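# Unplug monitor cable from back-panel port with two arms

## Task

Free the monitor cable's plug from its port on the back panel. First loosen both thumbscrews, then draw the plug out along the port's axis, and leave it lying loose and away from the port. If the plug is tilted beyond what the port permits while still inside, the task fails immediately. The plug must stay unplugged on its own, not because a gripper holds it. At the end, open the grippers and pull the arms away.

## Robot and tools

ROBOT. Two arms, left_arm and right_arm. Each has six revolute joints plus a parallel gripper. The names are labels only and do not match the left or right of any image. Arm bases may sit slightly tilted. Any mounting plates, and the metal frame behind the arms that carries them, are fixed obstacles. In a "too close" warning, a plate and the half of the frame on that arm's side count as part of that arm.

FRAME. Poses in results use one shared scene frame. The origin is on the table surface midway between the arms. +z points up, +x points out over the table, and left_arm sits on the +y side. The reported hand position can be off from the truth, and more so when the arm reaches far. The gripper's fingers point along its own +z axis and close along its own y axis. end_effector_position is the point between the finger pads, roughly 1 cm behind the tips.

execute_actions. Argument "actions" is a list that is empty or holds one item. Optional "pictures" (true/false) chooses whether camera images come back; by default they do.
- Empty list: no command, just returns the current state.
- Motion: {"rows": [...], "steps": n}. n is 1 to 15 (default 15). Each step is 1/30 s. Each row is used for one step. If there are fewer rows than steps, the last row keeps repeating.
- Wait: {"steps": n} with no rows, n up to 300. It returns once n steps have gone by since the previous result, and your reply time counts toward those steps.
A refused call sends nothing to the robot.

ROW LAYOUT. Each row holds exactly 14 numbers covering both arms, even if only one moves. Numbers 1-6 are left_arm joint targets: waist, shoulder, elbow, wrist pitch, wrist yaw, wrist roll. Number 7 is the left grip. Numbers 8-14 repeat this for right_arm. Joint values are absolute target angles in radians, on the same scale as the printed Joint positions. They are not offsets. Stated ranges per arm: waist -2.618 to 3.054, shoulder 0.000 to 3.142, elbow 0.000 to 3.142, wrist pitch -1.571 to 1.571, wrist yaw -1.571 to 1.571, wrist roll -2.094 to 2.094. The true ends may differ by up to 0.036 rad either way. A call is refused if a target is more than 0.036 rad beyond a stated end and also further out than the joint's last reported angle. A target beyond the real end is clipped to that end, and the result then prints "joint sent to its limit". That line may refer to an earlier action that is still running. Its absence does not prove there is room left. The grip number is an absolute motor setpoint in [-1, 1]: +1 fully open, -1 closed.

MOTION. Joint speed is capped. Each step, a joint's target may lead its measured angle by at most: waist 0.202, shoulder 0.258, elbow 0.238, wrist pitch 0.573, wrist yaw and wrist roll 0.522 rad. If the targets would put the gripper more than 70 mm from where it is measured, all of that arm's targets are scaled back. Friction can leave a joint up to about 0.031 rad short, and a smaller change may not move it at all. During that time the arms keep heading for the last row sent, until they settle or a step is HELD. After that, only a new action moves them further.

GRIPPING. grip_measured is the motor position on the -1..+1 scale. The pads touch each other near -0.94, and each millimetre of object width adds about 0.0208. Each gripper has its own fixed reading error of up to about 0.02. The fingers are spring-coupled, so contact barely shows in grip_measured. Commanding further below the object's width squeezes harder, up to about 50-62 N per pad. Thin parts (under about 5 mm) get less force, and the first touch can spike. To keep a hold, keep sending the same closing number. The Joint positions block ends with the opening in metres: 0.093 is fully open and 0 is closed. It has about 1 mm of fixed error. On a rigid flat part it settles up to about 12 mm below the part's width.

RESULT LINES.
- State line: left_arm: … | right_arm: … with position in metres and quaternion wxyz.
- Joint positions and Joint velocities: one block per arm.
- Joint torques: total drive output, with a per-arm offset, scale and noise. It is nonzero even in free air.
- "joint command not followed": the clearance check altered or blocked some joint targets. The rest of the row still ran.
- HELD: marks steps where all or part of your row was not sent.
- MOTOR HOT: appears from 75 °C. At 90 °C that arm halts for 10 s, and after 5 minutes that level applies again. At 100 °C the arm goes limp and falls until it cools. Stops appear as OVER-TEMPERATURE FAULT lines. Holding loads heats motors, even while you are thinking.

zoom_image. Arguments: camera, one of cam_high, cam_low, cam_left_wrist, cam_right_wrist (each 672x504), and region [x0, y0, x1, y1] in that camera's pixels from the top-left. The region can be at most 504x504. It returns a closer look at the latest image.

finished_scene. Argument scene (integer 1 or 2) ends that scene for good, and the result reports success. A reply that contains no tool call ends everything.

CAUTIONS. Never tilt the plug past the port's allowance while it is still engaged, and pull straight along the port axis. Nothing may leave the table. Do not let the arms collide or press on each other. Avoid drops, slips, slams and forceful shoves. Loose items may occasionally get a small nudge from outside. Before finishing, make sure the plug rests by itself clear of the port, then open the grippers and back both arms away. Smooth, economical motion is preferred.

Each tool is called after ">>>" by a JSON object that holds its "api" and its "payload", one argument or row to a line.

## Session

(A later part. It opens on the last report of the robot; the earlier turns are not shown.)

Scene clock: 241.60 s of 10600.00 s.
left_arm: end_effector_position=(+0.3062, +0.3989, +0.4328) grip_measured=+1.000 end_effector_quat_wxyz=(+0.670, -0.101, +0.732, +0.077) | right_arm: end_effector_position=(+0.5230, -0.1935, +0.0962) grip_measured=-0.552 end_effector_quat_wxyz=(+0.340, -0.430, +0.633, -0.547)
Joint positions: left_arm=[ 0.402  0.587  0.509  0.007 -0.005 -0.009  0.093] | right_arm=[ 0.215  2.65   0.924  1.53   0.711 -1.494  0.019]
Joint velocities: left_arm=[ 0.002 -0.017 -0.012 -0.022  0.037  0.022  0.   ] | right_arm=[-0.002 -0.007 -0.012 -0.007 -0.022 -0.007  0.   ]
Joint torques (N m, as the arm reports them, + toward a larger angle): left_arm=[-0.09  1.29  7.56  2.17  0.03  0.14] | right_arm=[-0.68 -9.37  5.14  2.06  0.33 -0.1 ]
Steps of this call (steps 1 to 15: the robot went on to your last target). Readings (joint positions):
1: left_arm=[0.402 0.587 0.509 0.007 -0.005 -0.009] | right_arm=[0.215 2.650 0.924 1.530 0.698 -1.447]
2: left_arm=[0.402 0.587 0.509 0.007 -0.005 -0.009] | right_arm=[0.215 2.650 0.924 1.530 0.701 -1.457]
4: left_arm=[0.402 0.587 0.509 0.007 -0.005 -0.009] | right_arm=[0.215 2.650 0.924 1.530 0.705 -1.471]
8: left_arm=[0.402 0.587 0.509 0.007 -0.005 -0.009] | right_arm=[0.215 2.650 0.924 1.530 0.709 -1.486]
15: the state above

>>> {"api": "execute_actions", "payload": {
  "actions": [
    {"rows":[[0.4,0.6,0.5,0,0,0,1,0.16,2.65,0.952,1.53,0.72,-1.5,-0.55]]}
  ]
}}

>>> {"api": "execute_actions", "payload": {
  "actions": [
    {"rows":[[0.4,0.6,0.5,0,0,0,1,0.16,2.65,0.952,1.53,0.72,-0.8,-0.63]]}
  ]
}}

Scene clock: 244.17 s of 10600.00 s.
left_arm: end_effector_position=(+0.3062, +0.3989, +0.4328) grip_measured=+1.000 end_effector_quat_wxyz=(+0.670, -0.101, +0.732, +0.077) | right_arm: end_effector_position=(+0.5272, -0.2199, +0.0979) grip_measured=-0.552 end_effector_quat_wxyz=(+0.327, -0.409, +0.643, -0.559)
Joint positions: left_arm=[ 0.402  0.587  0.509  0.007 -0.005 -0.009  0.093] | right_arm=[ 0.159  2.65   0.935  1.529  0.714 -1.496  0.019]
Joint velocities: left_arm=[-0.007  0.007 -0.017  0.007  0.051 -0.007  0.   ] | right_arm=[-0.002 -0.002  0.022  0.051 -0.037 -0.007 -0.001]
Joint torques (N m, as the arm reports them, + toward a larger angle): left_arm=[0.06 1.25 7.61 2.18 0.03 0.1 ] | right_arm=[ 0.1  -9.97  5.13  2.08  0.21 -0.06]
Steps of this call (steps 1 to 15: the robot went on to your last target; steps 16 to 62: nothing new was sent; steps 63 to 77: all 15 steps of this action). Readings (joint positions):
63: left_arm=[0.402 0.587 0.509 0.007 -0.005 -0.009] | right_arm=[0.210 2.650 0.925 1.530 0.711 -1.496]
64: left_arm=[0.402 0.587 0.509 0.007 -0.005 -0.009] | right_arm=[0.201 2.650 0.928 1.529 0.711 -1.496]
66: left_arm=[0.402 0.587 0.509 0.007 -0.005 -0.009] | right_arm=[0.177 2.650 0.934 1.529 0.712 -1.496]
70: left_arm=[0.402 0.587 0.509 0.007 -0.005 -0.009] | right_arm=[0.159 2.650 0.935 1.529 0.714 -1.496]
77: the state above

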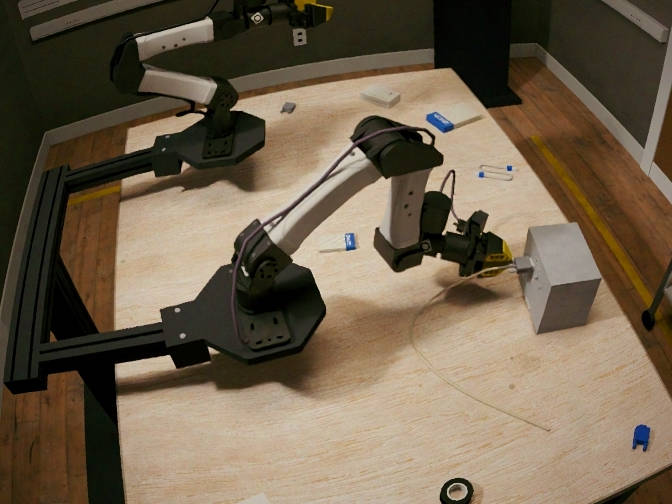

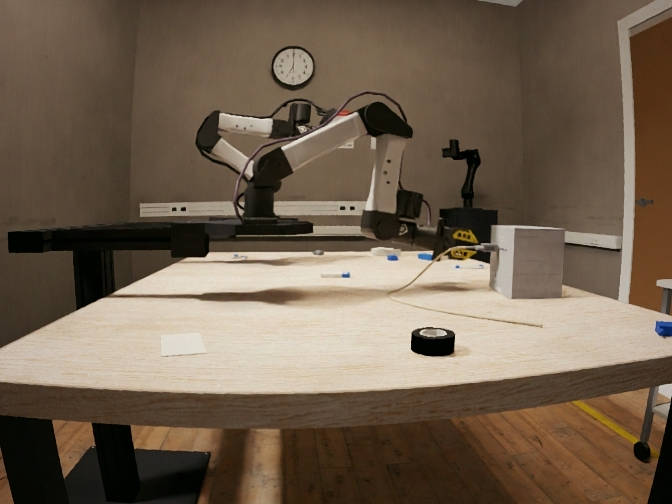

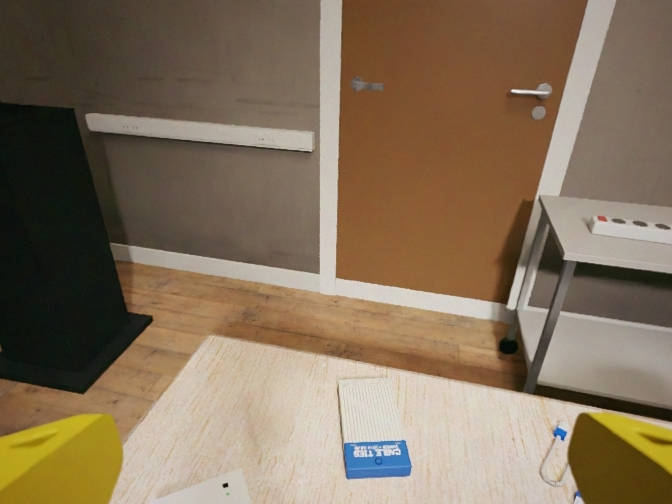

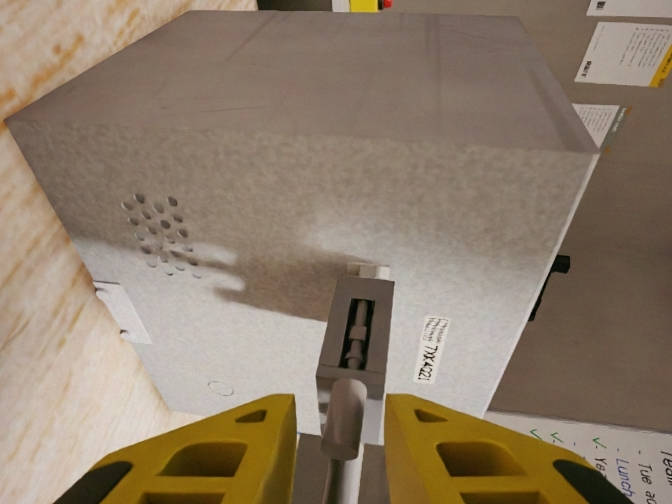

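Scene clock: 244.67 s of 10600.00 s.
left_arm: end_effector_position=(+0.3062, +0.3989, +0.4328) grip_measured=+1.000 end_effector_quat_wxyz=(+0.670, -0.101, +0.732, +0.077) | right_arm: end_effector_position=(+0.5273, -0.2199, +0.0982) grip_measured=-0.629 end_effector_quat_wxyz=(+0.490, -0.179, +0.741, -0.423)
Joint positions: left_arm=[ 0.402  0.587  0.509  0.007 -0.005 -0.009  0.093] | right_arm=[ 0.159  2.65   0.935  1.53   0.714 -0.837  0.015]
Joint velocities: left_arm=[ 0.007  0.002 -0.012 -0.051  0.066 -0.081  0.   ] | right_arm=[-0.002 -0.002  0.002 -0.022 -0.095  0.139 -0.   ]
Joint torques (N m, as the arm reports them, + toward a larger angle): left_arm=[-0.03  1.34  7.61  2.19  0.05  0.14] | right_arm=[-0.01 -9.99  5.43  2.    0.25  0.11]
Steps of this call (steps 1 to 15: all 15 steps of this action). Readings (joint positions):
1: left_arm=[0.402 0.587 0.509 0.007 -0.005 -0.009] | right_arm=[0.159 2.650 0.935 1.527 0.714 -1.412]
2: left_arm=[0.402 0.587 0.509 0.007 -0.005 -0.009] | right_arm=[0.159 2.650 0.935 1.527 0.714 -1.312]
4: left_arm=[0.402 0.587 0.509 0.007 -0.005 -0.009] | right_arm=[0.159 2.650 0.935 1.527 0.714 -1.132]
8: left_arm=[0.402 0.587 0.509 0.007 -0.005 -0.009] | right_arm=[0.159 2.650 0.935 1.527 0.714 -0.940]
15: the state above

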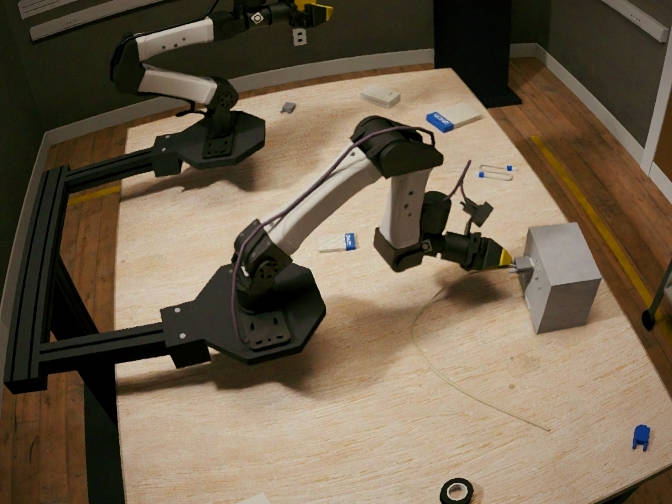

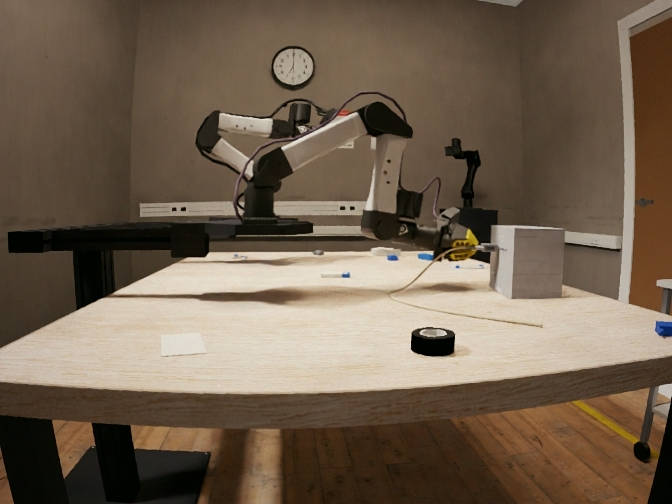

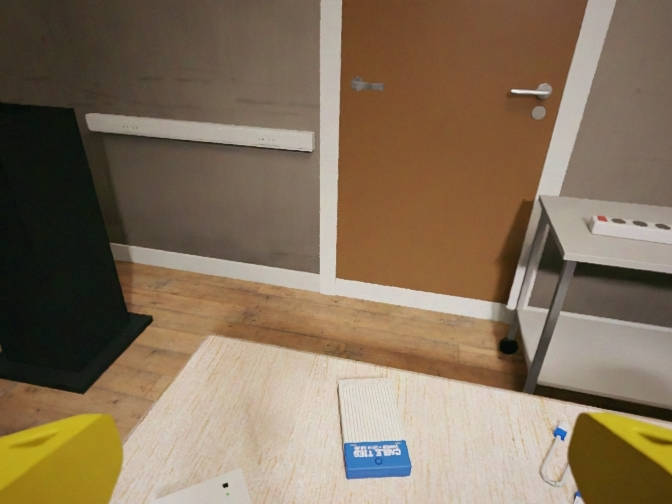

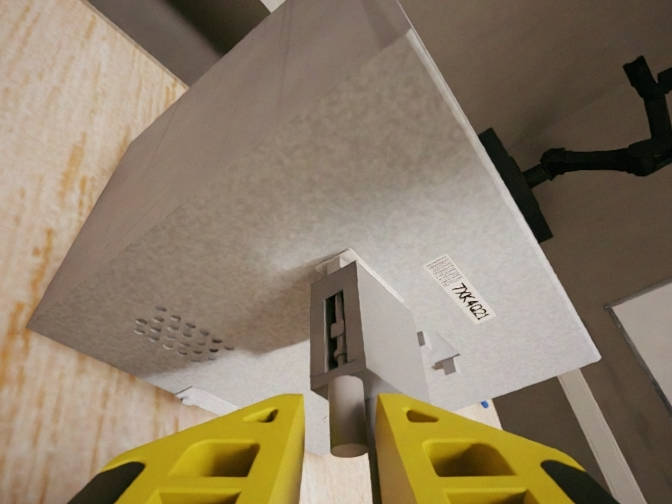

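>>> {"api": "execute_actions", "payload": {
  "actions": [
    {"rows":[[0.4,0.6,0.5,0,0,0,1,0.155,2.65,0.96,1.55,0.72,-0.75,-0.63]],"steps":10}
  ],
  "pictures": false
}}

>>> {"api": "execute_actions", "payload": {
  "actions": [
    {"rows":[[0.4,0.6,0.5,0,0,0,1,0.155,2.65,0.95,1.55,0.72,-0.75,-0.95],[0.4,0.6,0.5,0,0,0,1,0.155,2.65,0.95,1.53,0.72,-2.05,-0.95]]}
  ]
}}

>>> {"api": "execute_actions", "payload": {
  "actions": [
    {"rows":[[0.4,0.6,0.5,0,0,0,1,0.155,2.65,0.95,1.53,0.72,-1.95,-0.63],[0.4,0.6,0.5,0,0,0,1,0.155,2.65,0.95,1.55,0.72,-0.7,-0.63]]}
  ]
}}

Scene clock: 249.30 s of 10600.00 s.
left_arm: end_effector_position=(+0.3062, +0.3989, +0.4328) grip_measured=+1.000 end_effector_quat_wxyz=(+0.670, -0.101, +0.732, +0.077) | right_arm: end_effector_position=(+0.5297, -0.2195, +0.1012) grip_measured=-0.629 end_effector_quat_wxyz=(+0.511, -0.148, +0.744, -0.405)
Joint positions: left_arm=[ 0.402  0.587  0.509  0.007 -0.005 -0.009  0.093] | right_arm=[ 0.159  2.65   0.943  1.537  0.714 -0.764  0.015]
Joint velocities: left_arm=[-0.002 -0.012  0.002  0.022 -0.051  0.007  0.   ] | right_arm=[-0.032 -0.002 -0.002  0.007 -0.051 -0.007  0.   ]
Joint torques (N m, as the arm reports them, + toward a larger angle): left_arm=[0.01 1.41 7.67 2.19 0.05 0.14] | right_arm=[ -0.51 -10.     5.37   2.22   0.26   0.11]
Steps of this call (steps 1 to 30: the robot went on to your last target; steps 31 to 90: nothing new was sent; then 1.30 s passed at rest; steps 91 to 100: all 10 steps of this action). Readings (joint positions):
91: left_arm=[0.402 0.587 0.509 0.007 -0.005 -0.009] | right_arm=[0.159 2.650 0.936 1.534 0.714 -0.803]
92: left_arm=[0.402 0.587 0.509 0.007 -0.005 -0.009] | right_arm=[0.159 2.650 0.938 1.535 0.714 -0.794]
94: left_arm=[0.402 0.587 0.509 0.007 -0.005 -0.009] | right_arm=[0.159 2.650 0.942 1.536 0.714 -0.781]
98: left_arm=[0.402 0.587 0.509 0.007 -0.005 -0.009] | right_arm=[0.159 2.650 0.943 1.537 0.714 -0.768]
100: the state above

Scene clock: 249.80 s of 10600.00 s.
left_arm: end_effector_position=(+0.3062, +0.3989, +0.4328) grip_measured=+1.000 end_effector_quat_wxyz=(+0.670, -0.101, +0.732, +0.077) | right_arm: end_effector_position=(+0.5289, -0.2188, +0.0987) grip_measured=-0.937 end_effector_quat_wxyz=(-0.214, +0.524, -0.552, +0.612)
Joint positions: left_arm=[ 0.402  0.587  0.509  0.007 -0.005 -0.009  0.093] | right_arm=[ 0.162  2.651  0.943  1.526  0.717 -1.884  0.   ]
Joint velocities: left_arm=[-0.002 -0.017 -0.012 -0.066  0.037 -0.007  0.   ] | right_arm=[ 0.002  0.037 -0.012  0.066  0.066 -0.593 -0.   ]
Joint torques (N m, as the arm reports them, + toward a larger angle): left_arm=[-0.09  1.48  7.73  2.19  0.07  0.14] | right_arm=[ -0.89 -10.47   4.23   1.99   0.23  -0.88]
Steps of this call (steps 1 to 15: all 15 steps of this action). Readings (joint positions):
1: left_arm=[0.402 0.587 0.509 0.007 -0.005 -0.009] | right_arm=[0.159 2.650 0.943 1.537 0.714 -0.763]
2: left_arm=[0.402 0.587 0.509 0.007 -0.005 -0.009] | right_arm=[0.159 2.650 0.943 1.537 0.715 -0.847]
4: left_arm=[0.402 0.587 0.509 0.007 -0.005 -0.009] | right_arm=[0.159 2.650 0.943 1.535 0.714 -1.048]
8: left_arm=[0.402 0.587 0.509 0.007 -0.005 -0.009] | right_arm=[0.159 2.650 0.943 1.531 0.711 -1.440]
15: the state above

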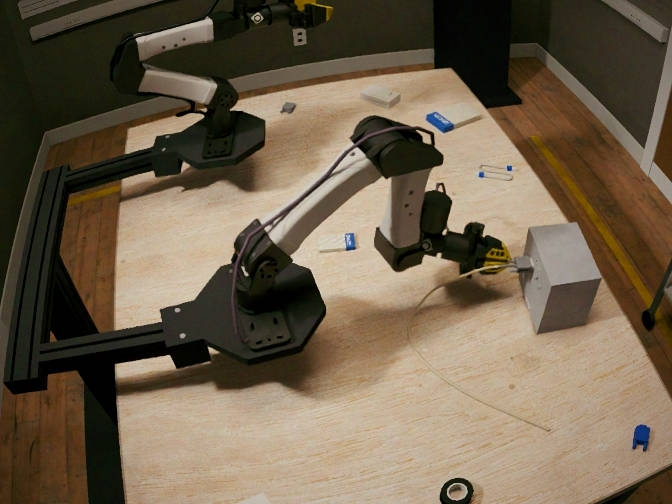

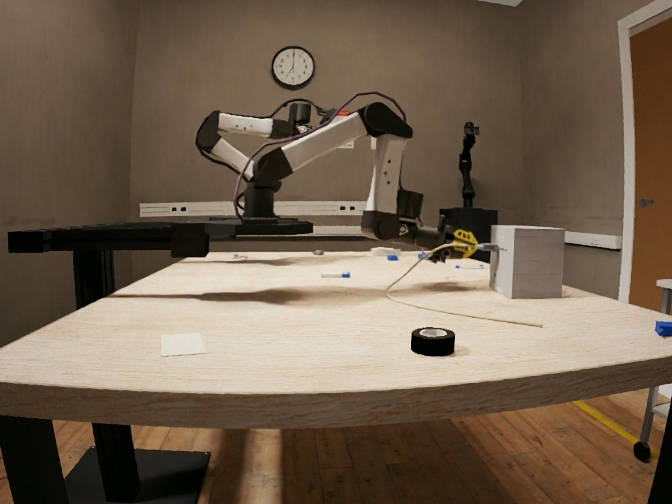

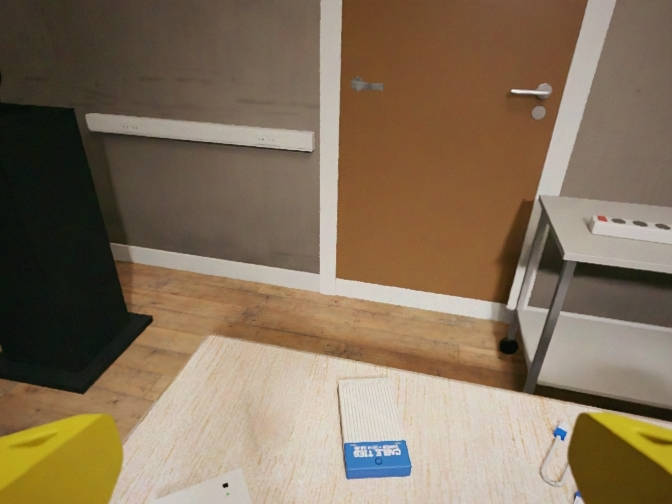

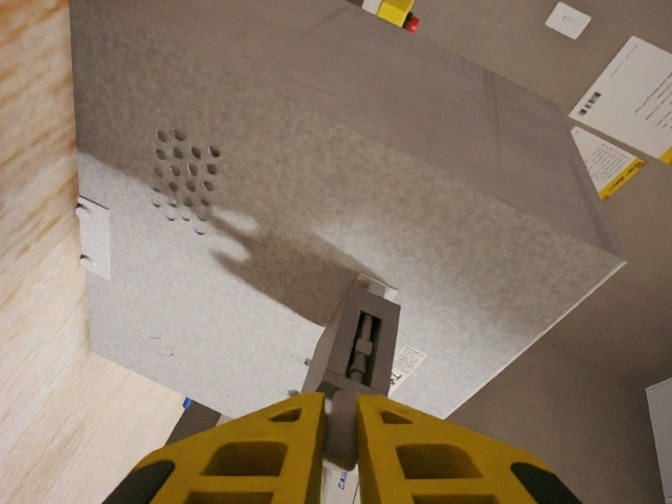

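Scene clock: 250.30 s of 10600.00 s.
left_arm: end_effector_position=(+0.3062, +0.3989, +0.4328) grip_measured=+1.000 end_effector_quat_wxyz=(+0.670, -0.101, +0.732, +0.077) | right_arm: end_effector_position=(+0.5295, -0.2181, +0.1005) grip_measured=-0.632 end_effector_quat_wxyz=(+0.501, -0.167, +0.740, -0.416)
Joint positions: left_arm=[ 0.402  0.587  0.509  0.007 -0.005 -0.009  0.093] | right_arm=[ 0.162  2.651  0.943  1.537  0.713 -0.813  0.015]
Joint velocities: left_arm=[ 0.002 -0.012  0.012 -0.007 -0.007  0.022  0.   ] | right_arm=[ 0.007 -0.007 -0.007 -0.037 -0.007  0.667 -0.001]
Joint torques (N m, as the arm reports them, + toward a larger angle): left_arm=[-0.05  1.37  7.69  2.18  0.06  0.14] | right_arm=[ -0.78 -10.14   4.39   2.14   0.29   0.06]
Steps of this call (steps 1 to 15: all 15 steps of this action). Readings (joint positions):
1: left_arm=[0.402 0.587 0.509 0.007 -0.005 -0.009] | right_arm=[0.162 2.651 0.943 1.523 0.714 -1.891]
2: left_arm=[0.402 0.587 0.509 0.007 -0.005 -0.009] | right_arm=[0.162 2.651 0.943 1.519 0.713 -1.809]
4: left_arm=[0.402 0.587 0.509 0.007 -0.005 -0.009] | right_arm=[0.162 2.651 0.943 1.525 0.713 -1.608]
8: left_arm=[0.402 0.587 0.509 0.007 -0.005 -0.009] | right_arm=[0.162 2.651 0.943 1.532 0.713 -1.209]
15: the state above

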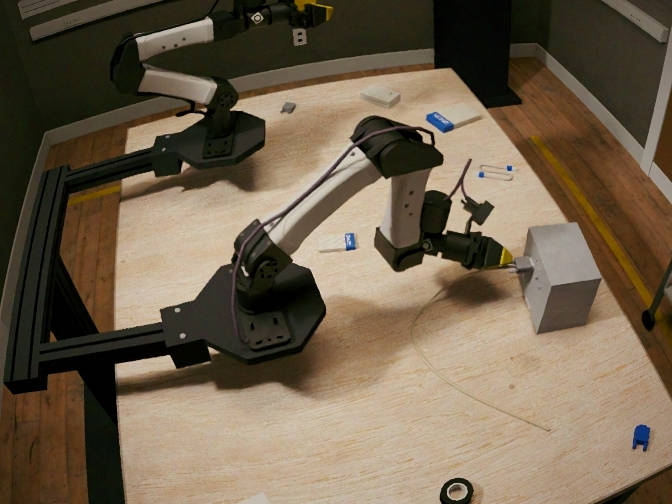

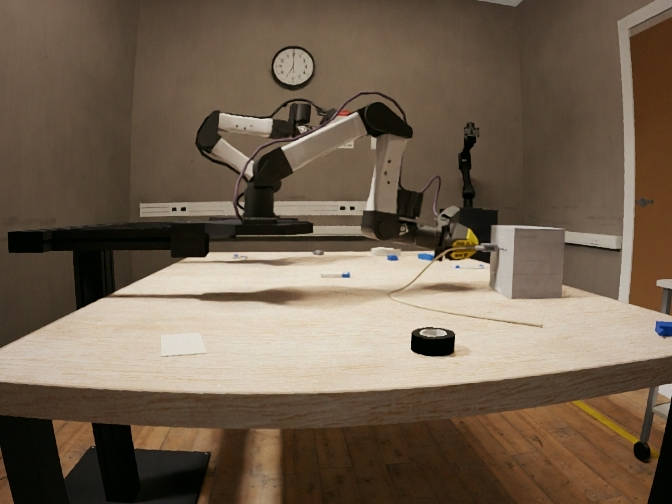

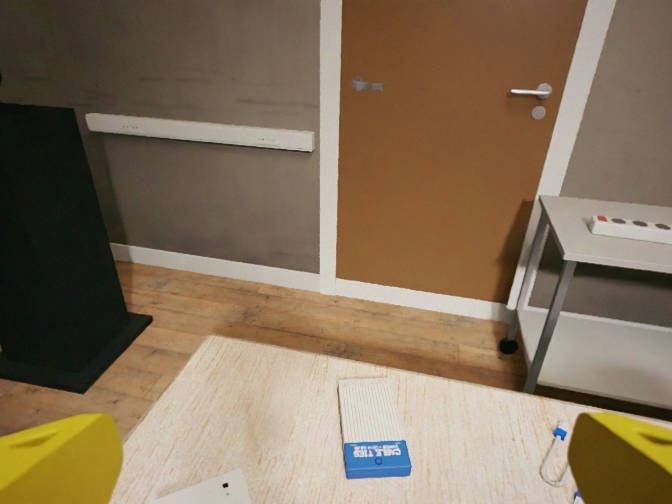

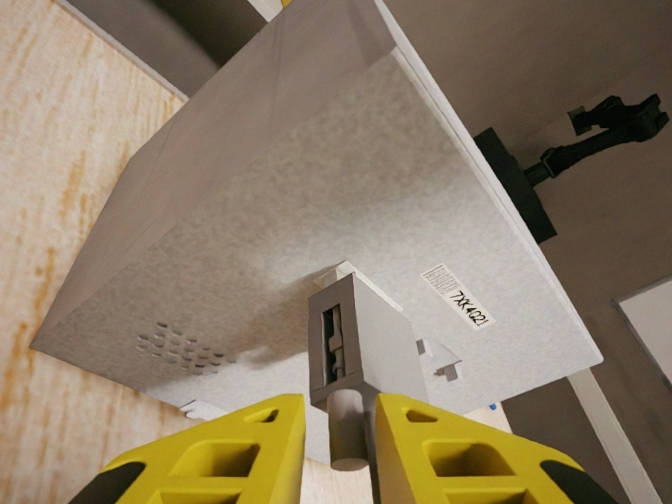

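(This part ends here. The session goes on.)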